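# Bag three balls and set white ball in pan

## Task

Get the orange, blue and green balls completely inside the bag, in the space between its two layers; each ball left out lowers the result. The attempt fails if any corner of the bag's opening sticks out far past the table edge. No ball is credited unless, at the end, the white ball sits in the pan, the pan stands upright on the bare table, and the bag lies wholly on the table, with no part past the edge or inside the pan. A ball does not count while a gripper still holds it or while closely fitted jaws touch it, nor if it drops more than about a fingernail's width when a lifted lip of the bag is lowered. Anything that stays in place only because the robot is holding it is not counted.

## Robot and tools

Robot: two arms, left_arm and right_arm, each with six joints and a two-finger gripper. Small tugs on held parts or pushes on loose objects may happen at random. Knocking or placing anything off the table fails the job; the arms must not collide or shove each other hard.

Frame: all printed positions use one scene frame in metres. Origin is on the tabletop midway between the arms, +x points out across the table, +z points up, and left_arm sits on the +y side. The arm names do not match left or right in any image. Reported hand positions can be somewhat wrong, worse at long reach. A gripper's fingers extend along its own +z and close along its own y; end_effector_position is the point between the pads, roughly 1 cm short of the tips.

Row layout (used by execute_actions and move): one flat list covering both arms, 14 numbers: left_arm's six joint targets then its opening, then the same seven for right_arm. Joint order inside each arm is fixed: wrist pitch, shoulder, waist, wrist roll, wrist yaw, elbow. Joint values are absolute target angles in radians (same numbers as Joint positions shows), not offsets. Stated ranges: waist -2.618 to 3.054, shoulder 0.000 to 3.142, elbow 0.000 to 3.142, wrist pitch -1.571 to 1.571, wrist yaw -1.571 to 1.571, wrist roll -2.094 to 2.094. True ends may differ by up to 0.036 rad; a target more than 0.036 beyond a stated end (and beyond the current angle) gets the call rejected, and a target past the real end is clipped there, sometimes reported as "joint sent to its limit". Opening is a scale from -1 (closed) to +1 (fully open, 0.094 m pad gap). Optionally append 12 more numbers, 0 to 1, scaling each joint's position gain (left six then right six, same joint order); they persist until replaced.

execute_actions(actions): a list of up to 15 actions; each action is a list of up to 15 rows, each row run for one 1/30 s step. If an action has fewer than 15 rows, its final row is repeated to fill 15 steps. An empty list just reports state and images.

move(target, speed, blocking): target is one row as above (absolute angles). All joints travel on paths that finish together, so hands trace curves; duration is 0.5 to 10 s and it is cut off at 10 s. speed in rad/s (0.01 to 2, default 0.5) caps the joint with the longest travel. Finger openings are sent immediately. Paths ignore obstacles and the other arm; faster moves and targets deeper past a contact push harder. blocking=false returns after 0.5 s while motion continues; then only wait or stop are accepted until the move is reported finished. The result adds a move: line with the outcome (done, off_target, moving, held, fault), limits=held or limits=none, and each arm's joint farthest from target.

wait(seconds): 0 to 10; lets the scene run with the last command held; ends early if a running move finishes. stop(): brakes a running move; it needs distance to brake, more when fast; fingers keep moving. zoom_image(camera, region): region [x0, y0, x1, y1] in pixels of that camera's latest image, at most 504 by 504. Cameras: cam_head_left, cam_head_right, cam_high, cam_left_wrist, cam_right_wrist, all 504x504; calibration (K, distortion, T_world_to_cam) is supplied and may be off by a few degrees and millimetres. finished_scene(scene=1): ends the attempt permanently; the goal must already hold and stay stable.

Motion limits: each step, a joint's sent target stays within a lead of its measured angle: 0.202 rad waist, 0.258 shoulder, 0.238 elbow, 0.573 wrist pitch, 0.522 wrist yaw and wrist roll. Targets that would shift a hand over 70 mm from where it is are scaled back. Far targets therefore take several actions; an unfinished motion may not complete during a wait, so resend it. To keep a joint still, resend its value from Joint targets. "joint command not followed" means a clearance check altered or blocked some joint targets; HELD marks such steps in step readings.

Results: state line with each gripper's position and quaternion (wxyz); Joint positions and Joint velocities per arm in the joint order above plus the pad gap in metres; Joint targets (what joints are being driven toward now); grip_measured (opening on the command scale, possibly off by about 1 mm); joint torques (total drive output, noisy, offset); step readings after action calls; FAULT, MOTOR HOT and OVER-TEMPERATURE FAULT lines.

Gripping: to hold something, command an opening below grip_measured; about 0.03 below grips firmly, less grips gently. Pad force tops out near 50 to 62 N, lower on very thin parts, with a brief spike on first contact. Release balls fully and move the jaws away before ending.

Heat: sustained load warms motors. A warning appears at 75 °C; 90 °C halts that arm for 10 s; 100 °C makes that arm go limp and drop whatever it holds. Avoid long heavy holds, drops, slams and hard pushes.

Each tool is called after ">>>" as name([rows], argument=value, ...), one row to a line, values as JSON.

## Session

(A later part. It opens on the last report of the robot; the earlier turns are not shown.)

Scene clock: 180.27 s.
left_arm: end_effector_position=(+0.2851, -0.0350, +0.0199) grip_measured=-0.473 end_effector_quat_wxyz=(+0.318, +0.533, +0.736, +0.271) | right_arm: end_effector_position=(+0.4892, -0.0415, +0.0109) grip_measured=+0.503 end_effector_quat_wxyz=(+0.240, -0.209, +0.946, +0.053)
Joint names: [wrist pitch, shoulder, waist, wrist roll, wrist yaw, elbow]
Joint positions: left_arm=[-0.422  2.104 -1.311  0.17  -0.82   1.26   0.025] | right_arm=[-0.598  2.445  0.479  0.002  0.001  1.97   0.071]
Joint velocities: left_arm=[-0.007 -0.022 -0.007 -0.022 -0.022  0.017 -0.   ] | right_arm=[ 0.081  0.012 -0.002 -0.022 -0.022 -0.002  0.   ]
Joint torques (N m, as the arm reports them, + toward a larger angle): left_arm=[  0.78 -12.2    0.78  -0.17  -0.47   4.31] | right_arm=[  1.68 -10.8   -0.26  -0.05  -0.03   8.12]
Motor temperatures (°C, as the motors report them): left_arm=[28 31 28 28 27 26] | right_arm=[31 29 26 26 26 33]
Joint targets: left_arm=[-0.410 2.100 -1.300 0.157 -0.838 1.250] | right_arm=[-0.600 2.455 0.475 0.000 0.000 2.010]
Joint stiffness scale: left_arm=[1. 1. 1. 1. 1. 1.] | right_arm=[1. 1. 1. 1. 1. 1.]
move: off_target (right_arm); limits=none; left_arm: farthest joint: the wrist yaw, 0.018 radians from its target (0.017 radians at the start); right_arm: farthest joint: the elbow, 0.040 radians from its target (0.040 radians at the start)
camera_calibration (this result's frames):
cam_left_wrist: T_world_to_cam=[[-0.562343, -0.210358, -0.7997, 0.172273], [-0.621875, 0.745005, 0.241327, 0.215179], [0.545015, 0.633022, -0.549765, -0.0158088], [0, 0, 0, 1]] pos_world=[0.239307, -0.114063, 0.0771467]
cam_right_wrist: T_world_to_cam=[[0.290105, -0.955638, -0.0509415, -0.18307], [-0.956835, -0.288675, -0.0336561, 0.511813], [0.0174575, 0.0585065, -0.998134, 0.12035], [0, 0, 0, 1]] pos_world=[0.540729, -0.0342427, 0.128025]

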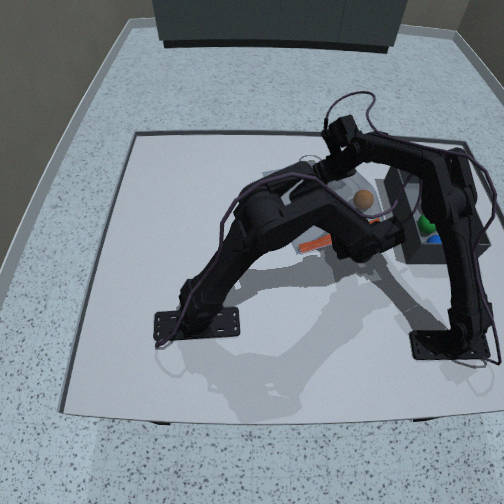

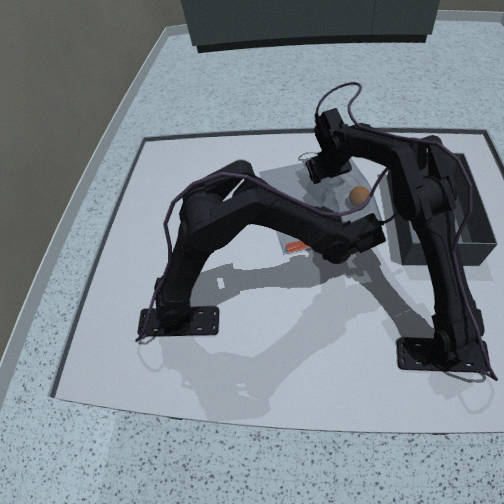

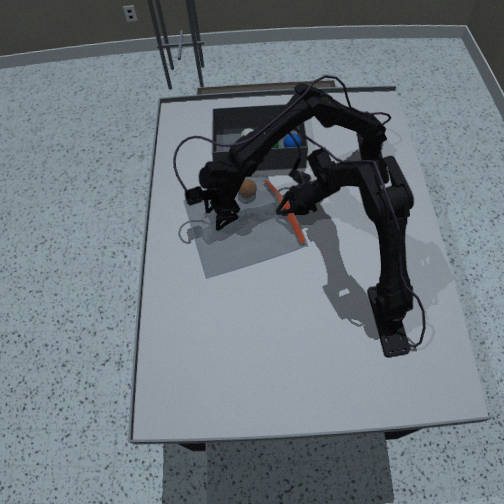

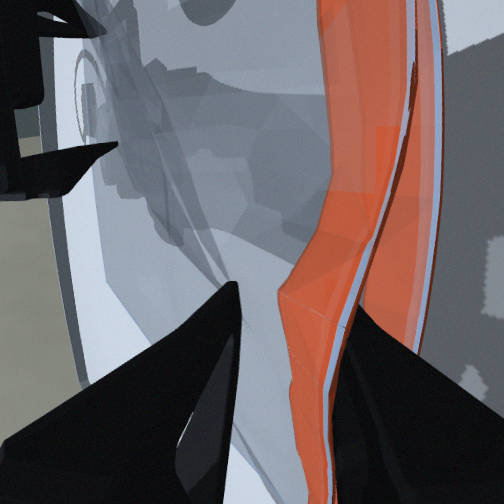

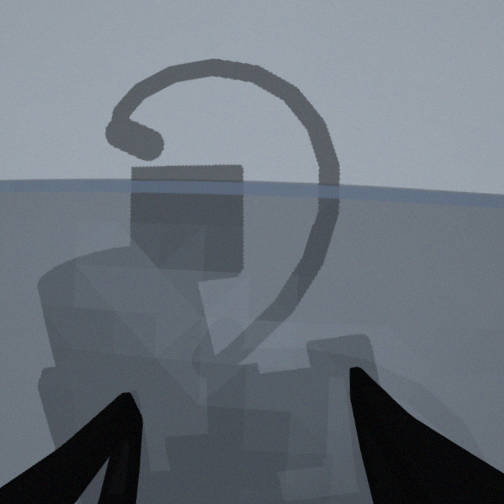

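Finger is well under the top lip. Close.

>>> execute_actions([
  [[-0.41,2.1,-1.305,0.157,-0.838,1.25,-0.65, -0.6,2.455,0.475,0,0,2.01,0.5]],
  [[-0.41,2.1,-1.305,0.157,-0.838,1.25,-0.85, -0.6,2.455,0.475,0,0,2.01,0.5]],
  [[-0.41,2.1,-1.305,0.157,-0.838,1.25,-1, -0.6,2.455,0.475,0,0,2.01,0.5]],
])

Scene clock: 185.20 s.
left_arm: end_effector_position=(+0.2853, -0.0348, +0.0202) grip_measured=-0.985 end_effector_quat_wxyz=(+0.318, +0.533, +0.735, +0.272) | right_arm: end_effector_position=(+0.4892, -0.0415, +0.0109) grip_measured=+0.503 end_effector_quat_wxyz=(+0.240, -0.209, +0.946, +0.053)
Joint names: [wrist pitch, shoulder, waist, wrist roll, wrist yaw, elbow]
Joint positions: left_arm=[-0.422  2.104 -1.311  0.17  -0.823  1.26   0.001] | right_arm=[-0.598  2.445  0.479  0.002  0.001  1.97   0.071]
Joint velocities: left_arm=[-0.051  0.007  0.002  0.037  0.037  0.027 -0.   ] | right_arm=[ 0.066  0.002  0.002  0.037 -0.037 -0.007 -0.002]
Joint torques (N m, as the arm reports them, + toward a larger angle): left_arm=[  0.77 -12.17   0.37  -0.18  -0.46   4.29] | right_arm=[  1.68 -10.81  -0.25  -0.05  -0.03   8.12]
Motor temperatures (°C, as the motors report them): left_arm=[28 31 28 28 27 26] | right_arm=[30 30 26 26 26 33]
Joint targets: left_arm=[-0.410 2.100 -1.305 0.157 -0.838 1.250] | right_arm=[-0.600 2.455 0.475 -0.000 0.000 2.010]
Joint stiffness scale: left_arm=[1. 1. 1. 1. 1. 1.] | right_arm=[1. 1. 1. 1. 1. 1.]
Step readings (joint positions; steps 1 to 15: 1st action; 16 to 30: 2nd action; 31 to 45: 3rd action):
0: left_arm=[-0.422 2.104 -1.311 0.170 -0.820 1.260] | right_arm=[-0.598 2.445 0.479 0.002 0.001 1.970]
1: left_arm=[-0.422 2.104 -1.311 0.170 -0.820 1.260] | right_arm=[-0.598 2.445 0.479 0.002 0.001 1.970]
2: left_arm=[-0.422 2.104 -1.311 0.170 -0.821 1.260] | right_arm=[-0.598 2.445 0.479 0.002 0.001 1.970]
4: left_arm=[-0.422 2.104 -1.311 0.170 -0.821 1.260] | right_arm=[-0.598 2.445 0.479 0.002 0.001 1.970]
8: left_arm=[-0.422 2.104 -1.311 0.170 -0.821 1.260] | right_arm=[-0.598 2.445 0.479 0.002 0.001 1.970]
15: left_arm=[-0.422 2.104 -1.311 0.170 -0.821 1.260] | right_arm=[-0.598 2.445 0.479 0.002 0.001 1.970]
16: left_arm=[-0.422 2.104 -1.311 0.170 -0.821 1.260] | right_arm=[-0.598 2.445 0.479 0.002 0.001 1.970]
17: left_arm=[-0.422 2.104 -1.311 0.170 -0.821 1.260] | right_arm=[-0.598 2.445 0.479 0.002 0.001 1.970]
19: left_arm=[-0.422 2.104 -1.311 0.170 -0.822 1.260] | right_arm=[-0.598 2.445 0.479 0.002 0.001 1.970]
23: left_arm=[-0.422 2.104 -1.311 0.170 -0.822 1.260] | right_arm=[-0.598 2.445 0.479 0.002 0.001 1.970]
30: left_arm=[-0.422 2.104 -1.311 0.170 -0.822 1.260] | right_arm=[-0.598 2.445 0.479 0.002 0.001 1.970]
31: left_arm=[-0.422 2.104 -1.311 0.170 -0.822 1.260] | right_arm=[-0.598 2.445 0.479 0.002 0.001 1.970]
32: left_arm=[-0.422 2.104 -1.311 0.170 -0.823 1.260] | right_arm=[-0.598 2.445 0.479 0.002 0.001 1.970]
34: left_arm=[-0.422 2.104 -1.311 0.170 -0.823 1.260] | right_arm=[-0.598 2.445 0.479 0.002 0.001 1.970]
38: left_arm=[-0.422 2.104 -1.311 0.170 -0.823 1.260] | right_arm=[-0.598 2.445 0.479 0.002 0.001 1.970]
45: Joint positions above
camera_calibration (this result's frames):
cam_left_wrist: T_world_to_cam=[[-0.560558, -0.210141, -0.801009, 0.172192], [-0.622882, 0.744395, 0.240613, 0.2154], [0.545704, 0.633811, -0.54817, -0.0160929], [0, 0, 0, 1]] pos_world=[0.239474, -0.113958, 0.0772781]
cam_right_wrist: T_world_to_cam=[[0.290105, -0.955638, -0.0509415, -0.18307], [-0.956835, -0.288675, -0.0336561, 0.511813], [0.0174575, 0.0585065, -0.998134, 0.12035], [0, 0, 0, 1]] pos_world=[0.540729, -0.0342427, 0.128025]

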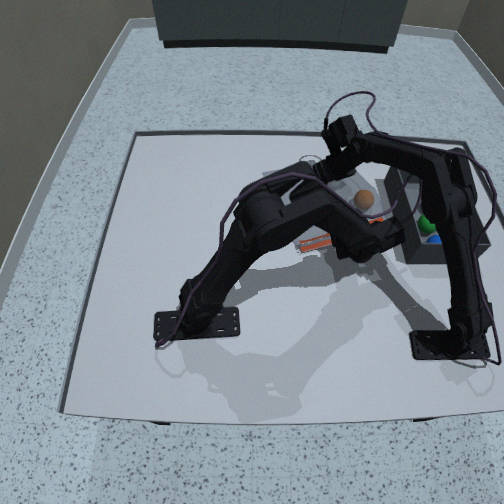

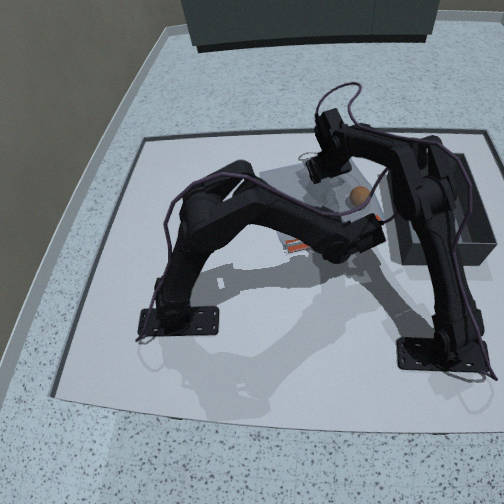

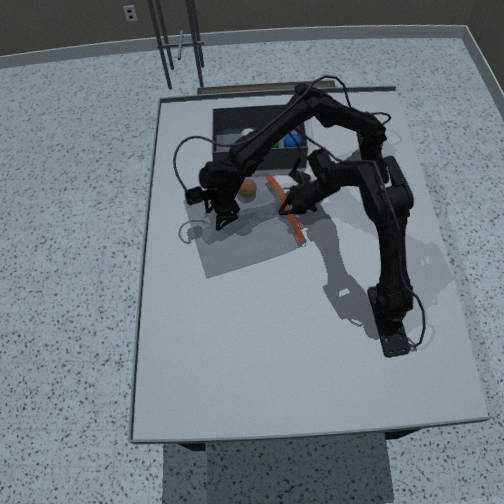

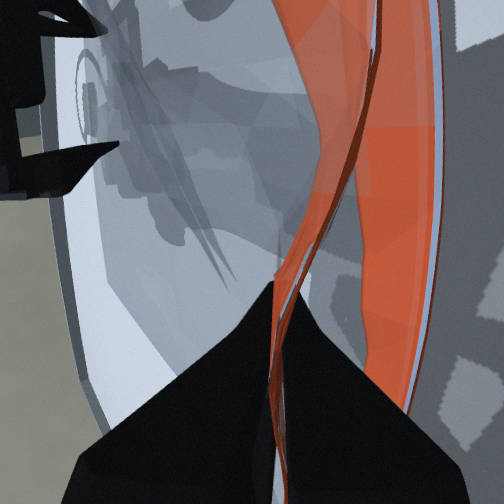

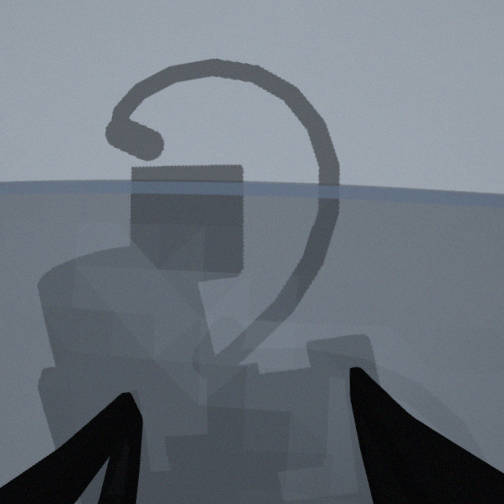

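>>> move(target=[-0.45,1.675,-1.305,0.157,-0.838,0.865,-1, -0.6,2.455,0.66,0,0,2.01,0.5], speed=0.2)

Scene clock: 197.90 s.
left_arm: end_effector_position=(+0.2523, +0.0541, +0.0609) grip_measured=-0.985 end_effector_quat_wxyz=(+0.324, +0.530, +0.737, +0.267) | right_arm: end_effector_position=(+0.4396, +0.0451, +0.0111) grip_measured=+0.503 end_effector_quat_wxyz=(+0.236, -0.289, +0.925, +0.073)
Joint names: [wrist pitch, shoulder, waist, wrist roll, wrist yaw, elbow]
Joint positions: left_arm=[-0.432  1.695 -1.311  0.17  -0.82   0.877  0.001] | right_arm=[-0.596  2.445  0.65   0.002  0.002  1.97   0.071]
Joint velocities: left_arm=[ 0.037 -0.007  0.012 -0.007 -0.051 -0.017  0.001] | right_arm=[ 0.022 -0.007 -0.007 -0.081 -0.037  0.007  0.   ]
Joint torques (N m, as the arm reports them, + toward a larger angle): left_arm=[ 0.52 -9.93  0.4  -0.17 -0.47  4.3 ] | right_arm=[  1.66 -10.82   0.75  -0.05  -0.04   8.12]
Motor temperatures (°C, as the motors report them): left_arm=[28 31 28 28 27 26] | right_arm=[30 31 26 26 26 33]
Joint targets: left_arm=[-0.450 1.675 -1.305 0.157 -0.838 0.865] | right_arm=[-0.600 2.455 0.660 0.000 -0.000 2.010]
Joint stiffness scale: left_arm=[1. 1. 1. 1. 1. 1.] | right_arm=[1. 1. 1. 1. 1. 1.]
move: off_target (right_arm); limits=none; left_arm: farthest joint: the shoulder, 0.020 radians from its target (0.429 radians at the start); right_arm: farthest joint: the elbow, 0.040 radians from its target (0.040 radians at the start)
camera_calibration (this result's frames):
cam_left_wrist: T_world_to_cam=[[-0.557921, -0.222383, -0.799544, 0.20487], [-0.62317, 0.748523, 0.226655, 0.119588], [0.548073, 0.624707, -0.556199, -0.0317529], [0, 0, 0, 1]] pos_world=[0.206228, -0.0241189, 0.119036]
cam_right_wrist: T_world_to_cam=[[0.447991, -0.892589, -0.0508827, -0.158153], [-0.893992, -0.446666, -0.0355907, 0.468846], [0.00904026, 0.061433, -0.99807, 0.119943], [0, 0, 0, 1]] pos_world=[0.488912, 0.0608836, 0.128351]

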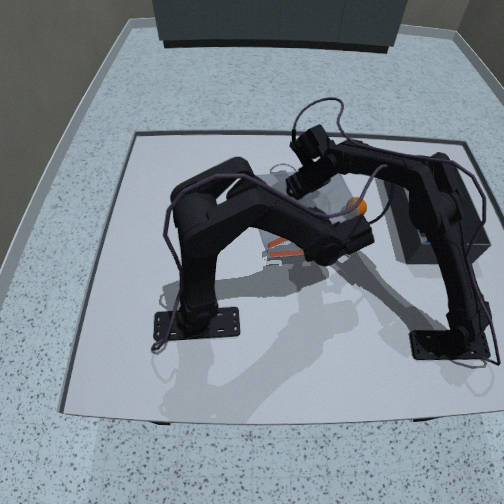

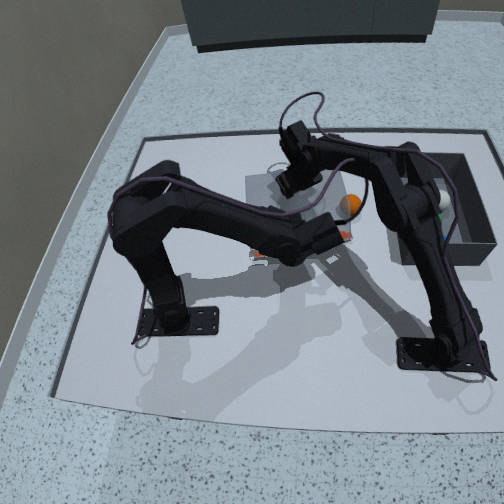

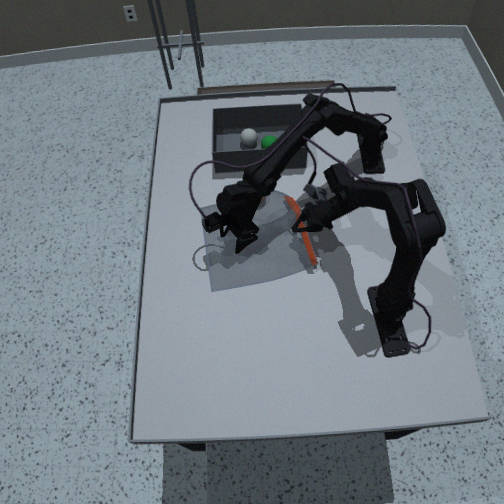

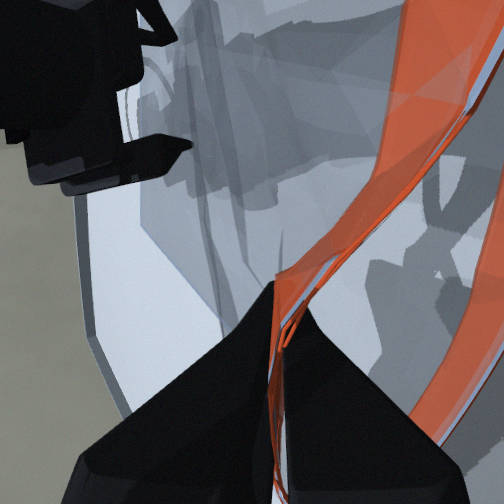

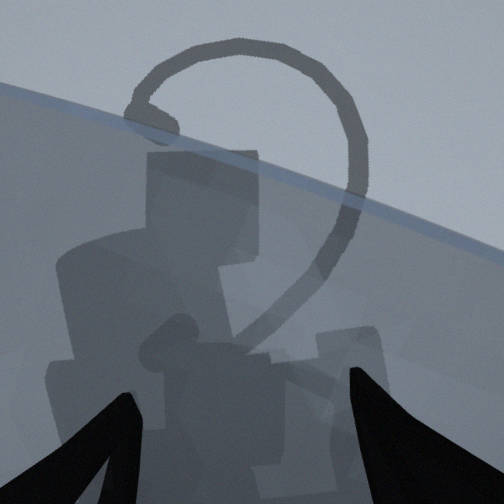

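>>> move(target=[-0.45,1.675,-1.12,0.157,-0.838,0.865,-1, -1.32,2.01,0.482,0,0,1.99,1], speed=0.4)

Scene clock: 206.73 s.
left_arm: end_effector_position=(+0.2949, +0.1006, +0.0609) grip_measured=-0.985 end_effector_quat_wxyz=(+0.298, +0.462, +0.781, +0.296) | right_arm: end_effector_position=(+0.3488, -0.1017, +0.1576) grip_measured=+1.000 end_effector_quat_wxyz=(+0.097, -0.221, +0.970, +0.021)
Joint names: [wrist pitch, shoulder, waist, wrist roll, wrist yaw, elbow]
Joint positions: left_arm=[-0.433  1.695 -1.131  0.17  -0.821  0.877  0.001] | right_arm=[-1.313  2.028  0.491  0.002  0.002  1.97   0.094]
Joint velocities: left_arm=[0.022 0.007 0.007 0.051 0.066 0.007 0.   ] | right_arm=[ 0.037 -0.002 -0.002 -0.095  0.022  0.002  0.   ]
Joint torques (N m, as the arm reports them, + toward a larger angle): left_arm=[ 0.53 -9.9   0.74 -0.18 -0.48  4.26] | right_arm=[ 1.07 -9.87 -0.62 -0.05 -0.03  6.47]
Motor temperatures (°C, as the motors report them): left_arm=[28 31 28 28 28 26] | right_arm=[30 31 26 26 26 33]
Joint targets: left_arm=[-0.450 1.675 -1.120 0.157 -0.838 0.865] | right_arm=[-1.320 2.010 0.482 0.000 -0.000 1.990]
Joint stiffness scale: left_arm=[1. 1. 1. 1. 1. 1.] | right_arm=[1. 1. 1. 1. 1. 1.]
move: done; limits=none; left_arm: farthest joint: the shoulder, 0.020 radians from its target (0.020 radians at the start); right_arm: farthest joint: the elbow, 0.020 radians from its target (0.020 radians at the start)
camera_calibration (this result's frames):
cam_left_wrist: T_world_to_cam=[[-0.509098, -0.318091, -0.799773, 0.234195], [-0.747203, 0.624541, 0.227237, 0.160332], [0.42721, 0.713278, -0.555631, -0.0574158], [0, 0, 0, 1]] pos_world=[0.263557, 0.0153151, 0.118968]
cam_right_wrist: T_world_to_cam=[[0.29351, -0.955935, -0.00636872, -0.200631], [-0.922996, -0.285118, 0.25843, 0.307563], [-0.248858, -0.0699736, -0.966009, 0.347519], [0, 0, 0, 1]] pos_world=[0.429249, -0.0797816, 0.254945]

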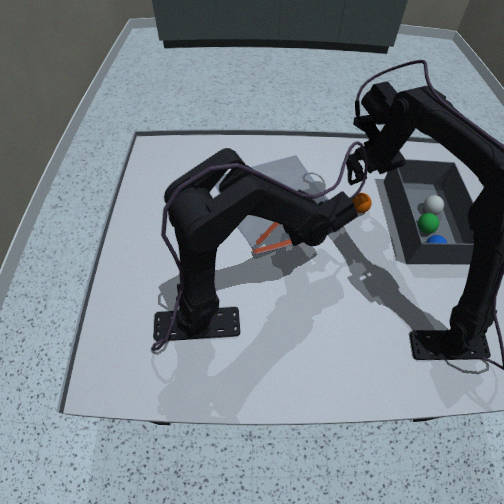

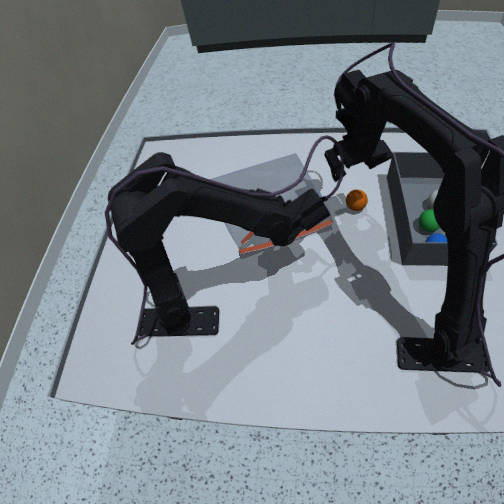

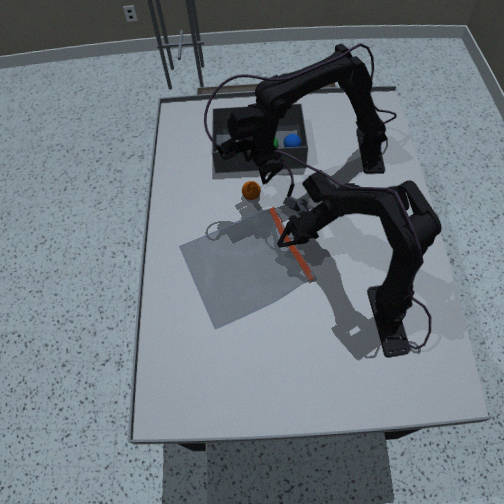

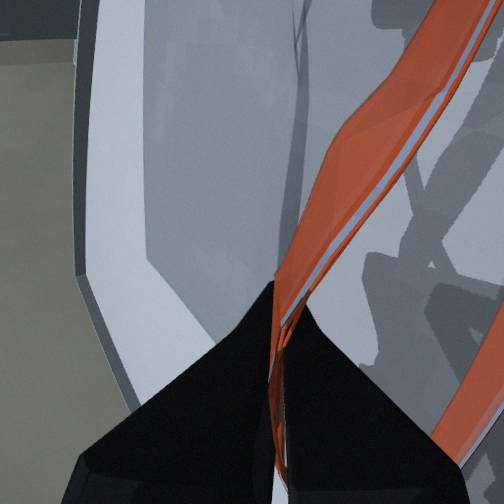

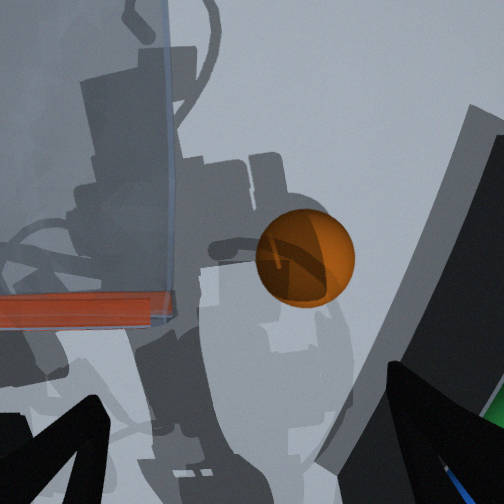

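>>> move(target=[-0.81,1.585,-0.79,0.04,-0.2,1.18,-1, -1.10,2.075,0.403,0,0,1.80,0.7], speed=0.25)

Scene clock: 224.50 s.
left_arm: end_effector_position=(+0.3108, +0.1111, +0.0984) grip_measured=-0.985 end_effector_quat_wxyz=(+0.186, +0.348, +0.918, +0.043) | right_arm: end_effector_position=(+0.3756, -0.1269, +0.0997) grip_measured=+0.703 end_effector_quat_wxyz=(+0.095, -0.184, +0.978, +0.017)
Joint names: [wrist pitch, shoulder, waist, wrist roll, wrist yaw, elbow]
Joint positions: left_arm=[-0.793  1.605 -0.8    0.051 -0.205  1.156  0.001] | right_arm=[-1.115  2.079  0.414  0.002  0.002  1.816  0.08 ]
Joint velocities: left_arm=[-0.051 -0.012 -0.002  0.007 -0.022 -0.007  0.   ] | right_arm=[ 0.007 -0.007 -0.007  0.037  0.007  0.007  0.   ]
Joint torques (N m, as the arm reports them, + toward a larger angle): left_arm=[ 0.62 -9.79  0.67 -0.16 -0.03  7.74] | right_arm=[ 1.31 -9.32 -0.74 -0.05 -0.03  4.27]
Motor temperatures (°C, as the motors report them): left_arm=[27 30 28 28 28 26] | right_arm=[29 31 26 26 26 32]
Joint targets: left_arm=[-0.810 1.585 -0.790 0.040 -0.200 1.180] | right_arm=[-1.100 2.075 0.403 0.000 -0.000 1.800]
Joint stiffness scale: left_arm=[1. 1. 1. 1. 1. 1.] | right_arm=[1. 1. 1. 1. 1. 1.]
move: off_target (left_arm); limits=none; left_arm: farthest joint: the elbow, 0.024 radians from its target (0.303 radians at the start); right_arm: farthest joint: the elbow, 0.016 radians from its target (0.170 radians at the start)
camera_calibration (this result's frames):
cam_left_wrist: T_world_to_cam=[[-0.636634, -0.708267, -0.305049, 0.309987], [-0.770542, 0.568327, 0.288565, 0.164513], [-0.0310137, 0.418763, -0.907566, 0.158896], [0, 0, 0, 1]] pos_world=[0.32904, 0.059517, 0.191297]
cam_right_wrist: T_world_to_cam=[[0.219386, -0.975623, -0.00538621, -0.207693], [-0.940545, -0.212959, 0.264619, 0.355134], [-0.259316, -0.0529878, -0.964338, 0.302441], [0, 0, 0, 1]] pos_world=[0.458012, -0.110976, 0.196561]

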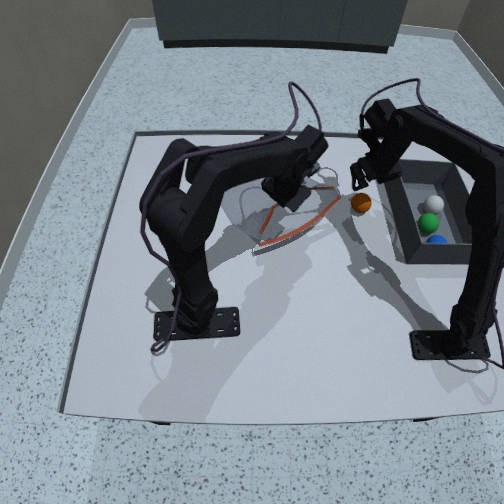

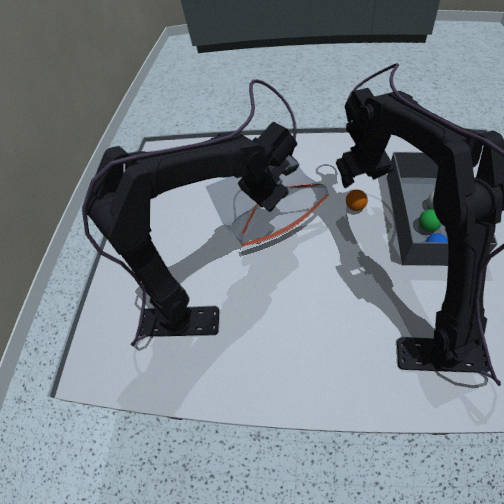

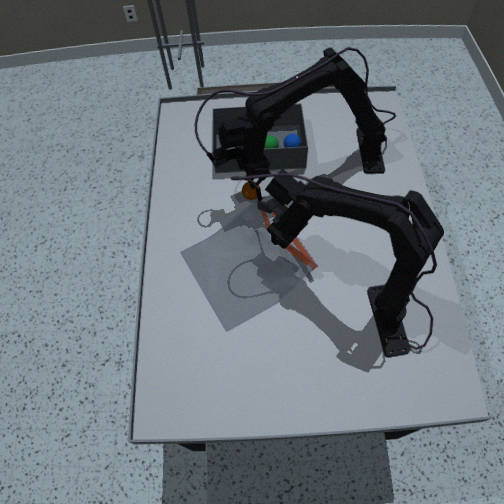

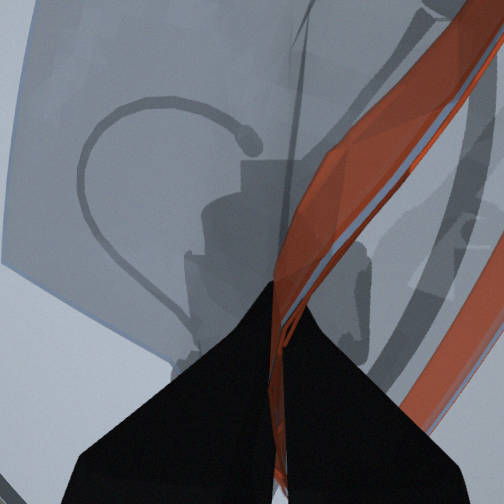

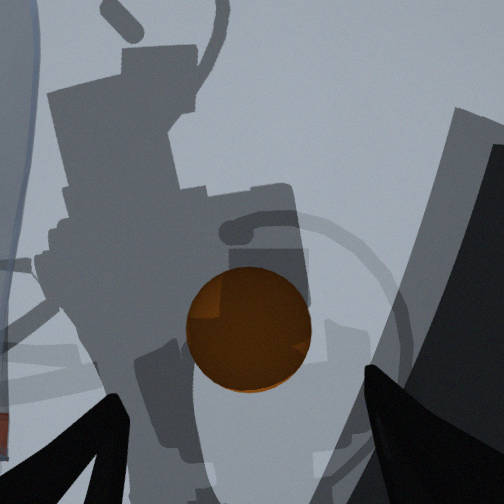

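>>> move(target=[-0.81,1.585,-0.79,0.04,-0.2,1.18,-1, -0.88,2.127,0.403,0,0,1.61,0.7], speed=0.3)

>>> execute_actions([
  [[-0.81,1.585,-0.79,0.04,-0.2,1.18,-1, -0.88,2.127,0.403,0,0,1.61,0.35]],
  [[-0.81,1.585,-0.79,0.04,-0.2,1.18,-1, -0.88,2.127,0.403,0,0,1.61,0.15]],
])

>>> zoom_image(camera="cam_head_right", region=[200, 140, 400, 280])

>>> zoom_image(camera="cam_head_left", region=[200, 140, 400, 280])

Scene clock: 231.73 s.
left_arm: end_effector_position=(+0.3105, +0.1112, +0.0983) grip_measured=-0.985 end_effector_quat_wxyz=(+0.186, +0.348, +0.918, +0.043) | right_arm: end_effector_position=(+0.3724, -0.1282, +0.0290) grip_measured=+0.703 end_effector_quat_wxyz=(+0.081, -0.184, +0.980, +0.014)
Joint names: [wrist pitch, shoulder, waist, wrist roll, wrist yaw, elbow]
Joint positions: left_arm=[-0.794  1.605 -0.8    0.051 -0.204  1.156  0.001] | right_arm=[-0.895  2.135  0.414  0.002  0.002  1.623  0.08 ]
Joint velocities: left_arm=[-0.022 -0.017  0.007 -0.051 -0.007 -0.017  0.   ] | right_arm=[-0.022 -0.007 -0.007 -0.007 -0.095 -0.012 -0.001]
Joint torques (N m, as the arm reports them, + toward a larger angle): left_arm=[ 0.61 -9.82  0.65 -0.14 -0.06  7.72] | right_arm=[ 1.28 -9.85 -0.75 -0.05 -0.03  4.27]
Motor temperatures (°C, as the motors report them): left_arm=[27 30 28 28 27 27] | right_arm=[29 31 26 26 26 32]
Joint targets: left_arm=[-0.810 1.585 -0.790 0.040 -0.200 1.180] | right_arm=[-0.880 2.127 0.403 0.000 0.000 1.610]
Joint stiffness scale: left_arm=[1. 1. 1. 1. 1. 1.] | right_arm=[1. 1. 1. 1. 1. 1.]
move: off_target (left_arm); limits=none; left_arm: farthest joint: the elbow, 0.024 radians from its target (0.024 radians at the start); right_arm: farthest joint: the wrist pitch, 0.015 radians from its target (0.235 radians at the start)
camera_calibration (this result's frames):
cam_left_wrist: T_world_to_cam=[[-0.636884, -0.708395, -0.30423, 0.309841], [-0.770294, 0.5683, 0.289278, 0.164224], [-0.0320287, 0.418583, -0.907614, 0.159147], [0, 0, 0, 1]] pos_world=[0.328931, 0.059545, 0.191201]
cam_right_wrist: T_world_to_cam=[[0.2193, -0.975657, -0.00104942, -0.208693], [-0.933133, -0.210056, 0.291785, 0.367392], [-0.284903, -0.0630094, -0.956483, 0.241365], [0, 0, 0, 1]] pos_world=[0.457358, -0.111232, 0.123443]

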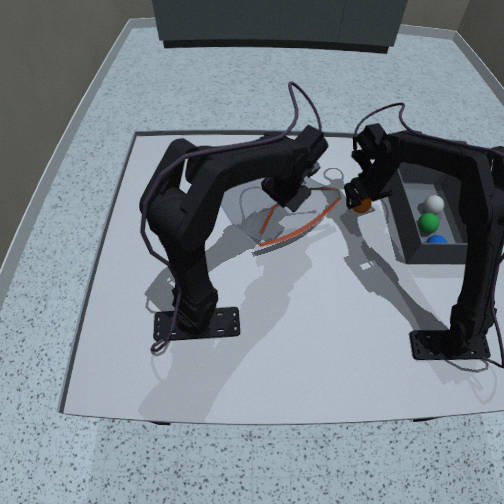

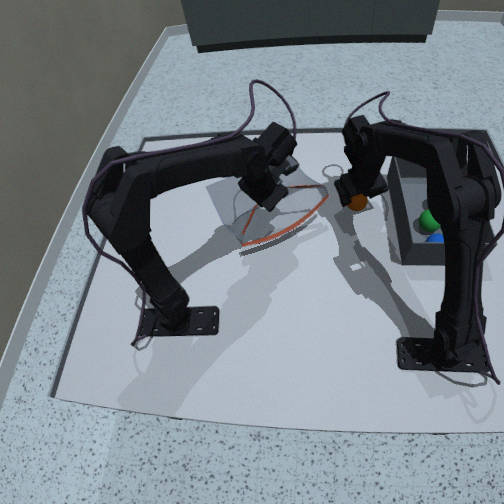

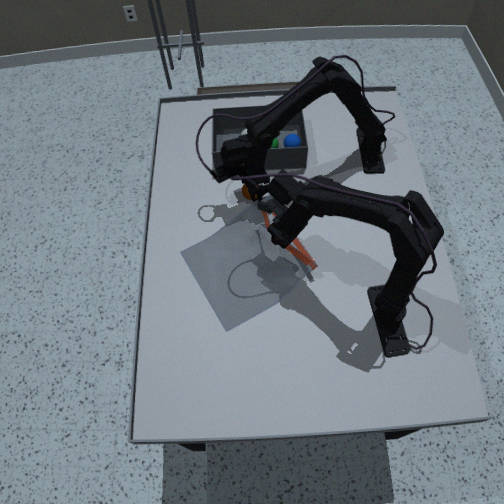

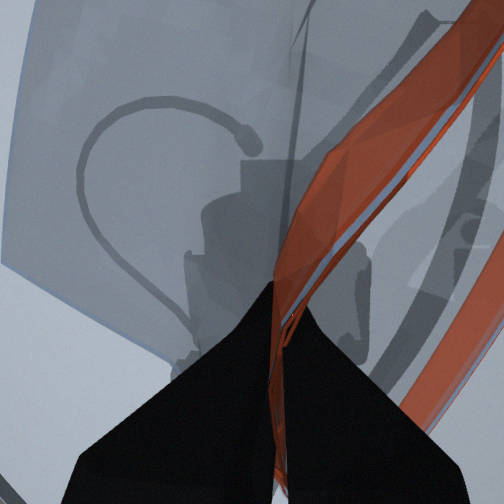

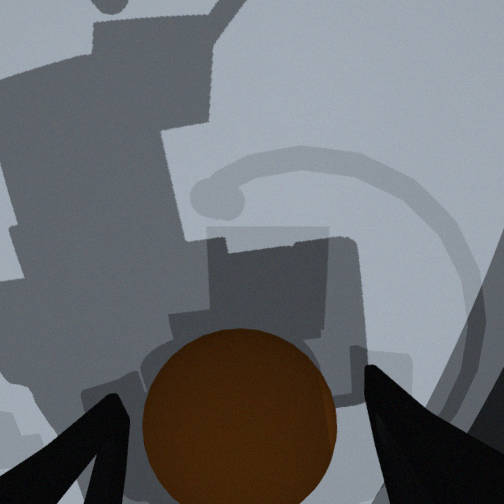

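Scene clock: 232.73 s.
left_arm: end_effector_position=(+0.3105, +0.1112, +0.0983) grip_measured=-0.985 end_effector_quat_wxyz=(+0.186, +0.348, +0.918, +0.043) | right_arm: end_effector_position=(+0.3725, -0.1281, +0.0290) grip_measured=+0.156 end_effector_quat_wxyz=(+0.081, -0.184, +0.980, +0.014)
Joint names: [wrist pitch, shoulder, waist, wrist roll, wrist yaw, elbow]
Joint positions: left_arm=[-0.794  1.605 -0.8    0.051 -0.204  1.156  0.001] | right_arm=[-0.895  2.135  0.414  0.002  0.002  1.623  0.054]
Joint velocities: left_arm=[-0.022  0.002  0.002  0.022  0.007  0.012 -0.   ] | right_arm=[-0.007 -0.002  0.022 -0.051  0.022 -0.002 -0.001]
Joint torques (N m, as the arm reports them, + toward a larger angle): left_arm=[ 0.62 -9.83  0.62 -0.15 -0.05  7.73] | right_arm=[ 1.25 -9.83 -0.75 -0.05 -0.03  4.26]
Motor temperatures (°C, as the motors report them): left_arm=[27 30 28 28 27 27] | right_arm=[29 31 26 26 26 32]
Joint targets: left_arm=[-0.810 1.585 -0.790 0.040 -0.200 1.180] | right_arm=[-0.880 2.127 0.403 0.000 0.000 1.610]
Joint stiffness scale: left_arm=[1. 1. 1. 1. 1. 1.] | right_arm=[1. 1. 1. 1. 1. 1.]
Step readings (joint positions; steps 1 to 15: 1st action; 16 to 30: 2nd action):
0: left_arm=[-0.794 1.605 -0.800 0.051 -0.204 1.156] | right_arm=[-0.895 2.135 0.414 0.002 0.002 1.623]
1: left_arm=[-0.794 1.605 -0.800 0.051 -0.204 1.156] | right_arm=[-0.895 2.135 0.414 0.002 0.002 1.623]
2: left_arm=[-0.794 1.605 -0.800 0.051 -0.204 1.156] | right_arm=[-0.895 2.135 0.414 0.002 0.002 1.623]
4: left_arm=[-0.794 1.605 -0.800 0.051 -0.204 1.156] | right_arm=[-0.895 2.135 0.414 0.002 0.002 1.623]
8: left_arm=[-0.794 1.605 -0.800 0.051 -0.204 1.156] | right_arm=[-0.895 2.135 0.414 0.002 0.002 1.623]
15: left_arm=[-0.794 1.605 -0.800 0.051 -0.204 1.156] | right_arm=[-0.895 2.135 0.414 0.002 0.002 1.623]
16: left_arm=[-0.794 1.605 -0.800 0.051 -0.204 1.156] | right_arm=[-0.895 2.135 0.414 0.002 0.002 1.623]
17: left_arm=[-0.794 1.605 -0.800 0.051 -0.204 1.156] | right_arm=[-0.895 2.135 0.414 0.002 0.002 1.623]
19: left_arm=[-0.794 1.605 -0.800 0.051 -0.204 1.156] | right_arm=[-0.895 2.135 0.414 0.002 0.002 1.623]
23: left_arm=[-0.794 1.605 -0.800 0.051 -0.204 1.156] | right_arm=[-0.895 2.135 0.414 0.002 0.002 1.623]
30: Joint positions above
camera_calibration (this result's frames):
cam_left_wrist: T_world_to_cam=[[-0.636884, -0.708395, -0.30423, 0.309841], [-0.770294, 0.5683, 0.289278, 0.164224], [-0.0320287, 0.418583, -0.907614, 0.159147], [0, 0, 0, 1]] pos_world=[0.328931, 0.059545, 0.191201]
cam_right_wrist: T_world_to_cam=[[0.219301, -0.975657, -0.00110726, -0.208677], [-0.933237, -0.210097, 0.291425, 0.36752], [-0.284563, -0.0628763, -0.956593, 0.2413], [0, 0, 0, 1]] pos_world=[0.457412, -0.111211, 0.123491]

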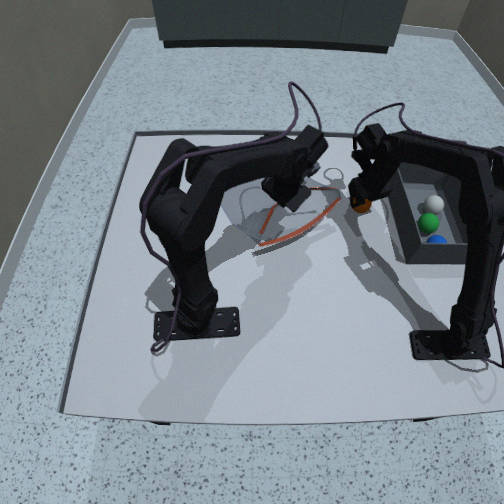

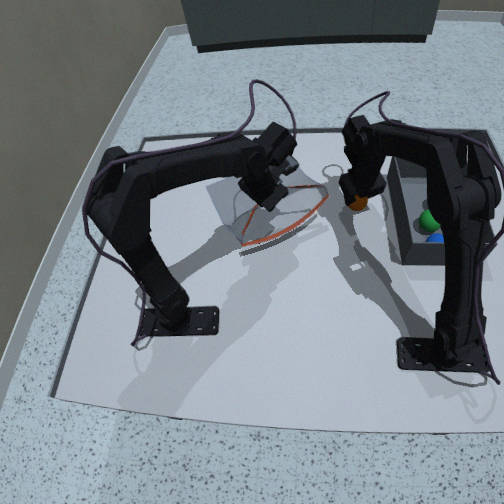

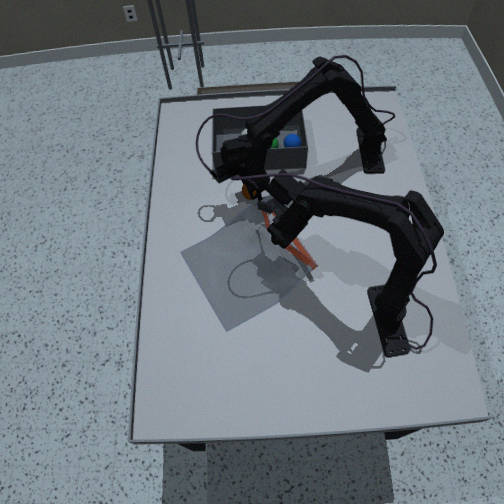

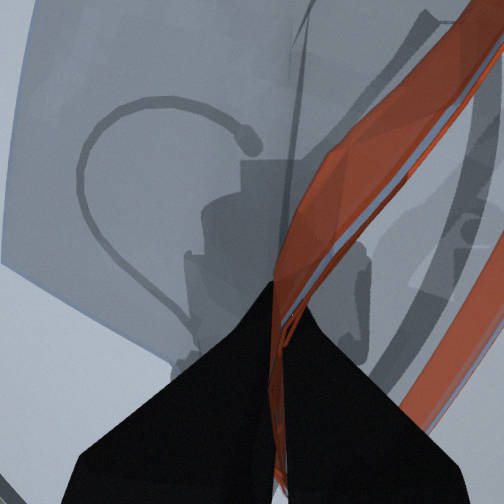

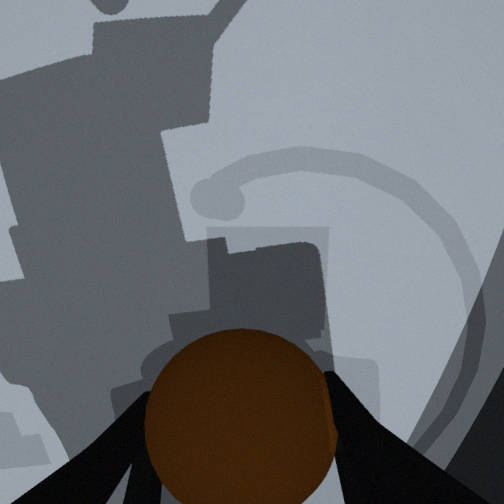

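Region (200, 140, 400, 280) of cam_head_right's 504x504 image, scaled by 2.520, with more detail than that image has; it fills the top 353 rows of this view, and the rest is white.

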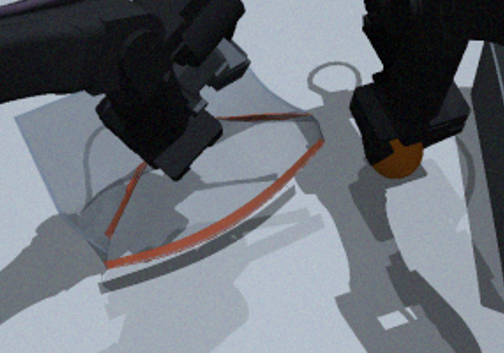

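Region (200, 140, 400, 280) of cam_head_left's 504x504 image, scaled by 2.520, with more detail than that image has; it fills the top 353 rows of this view, and the rest is white.

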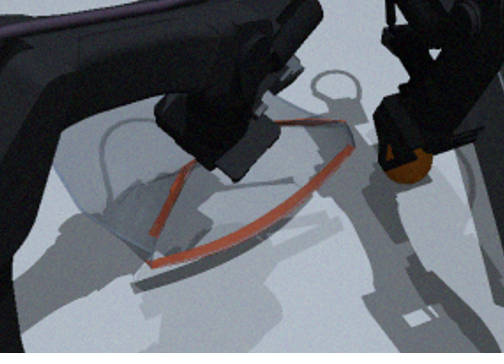

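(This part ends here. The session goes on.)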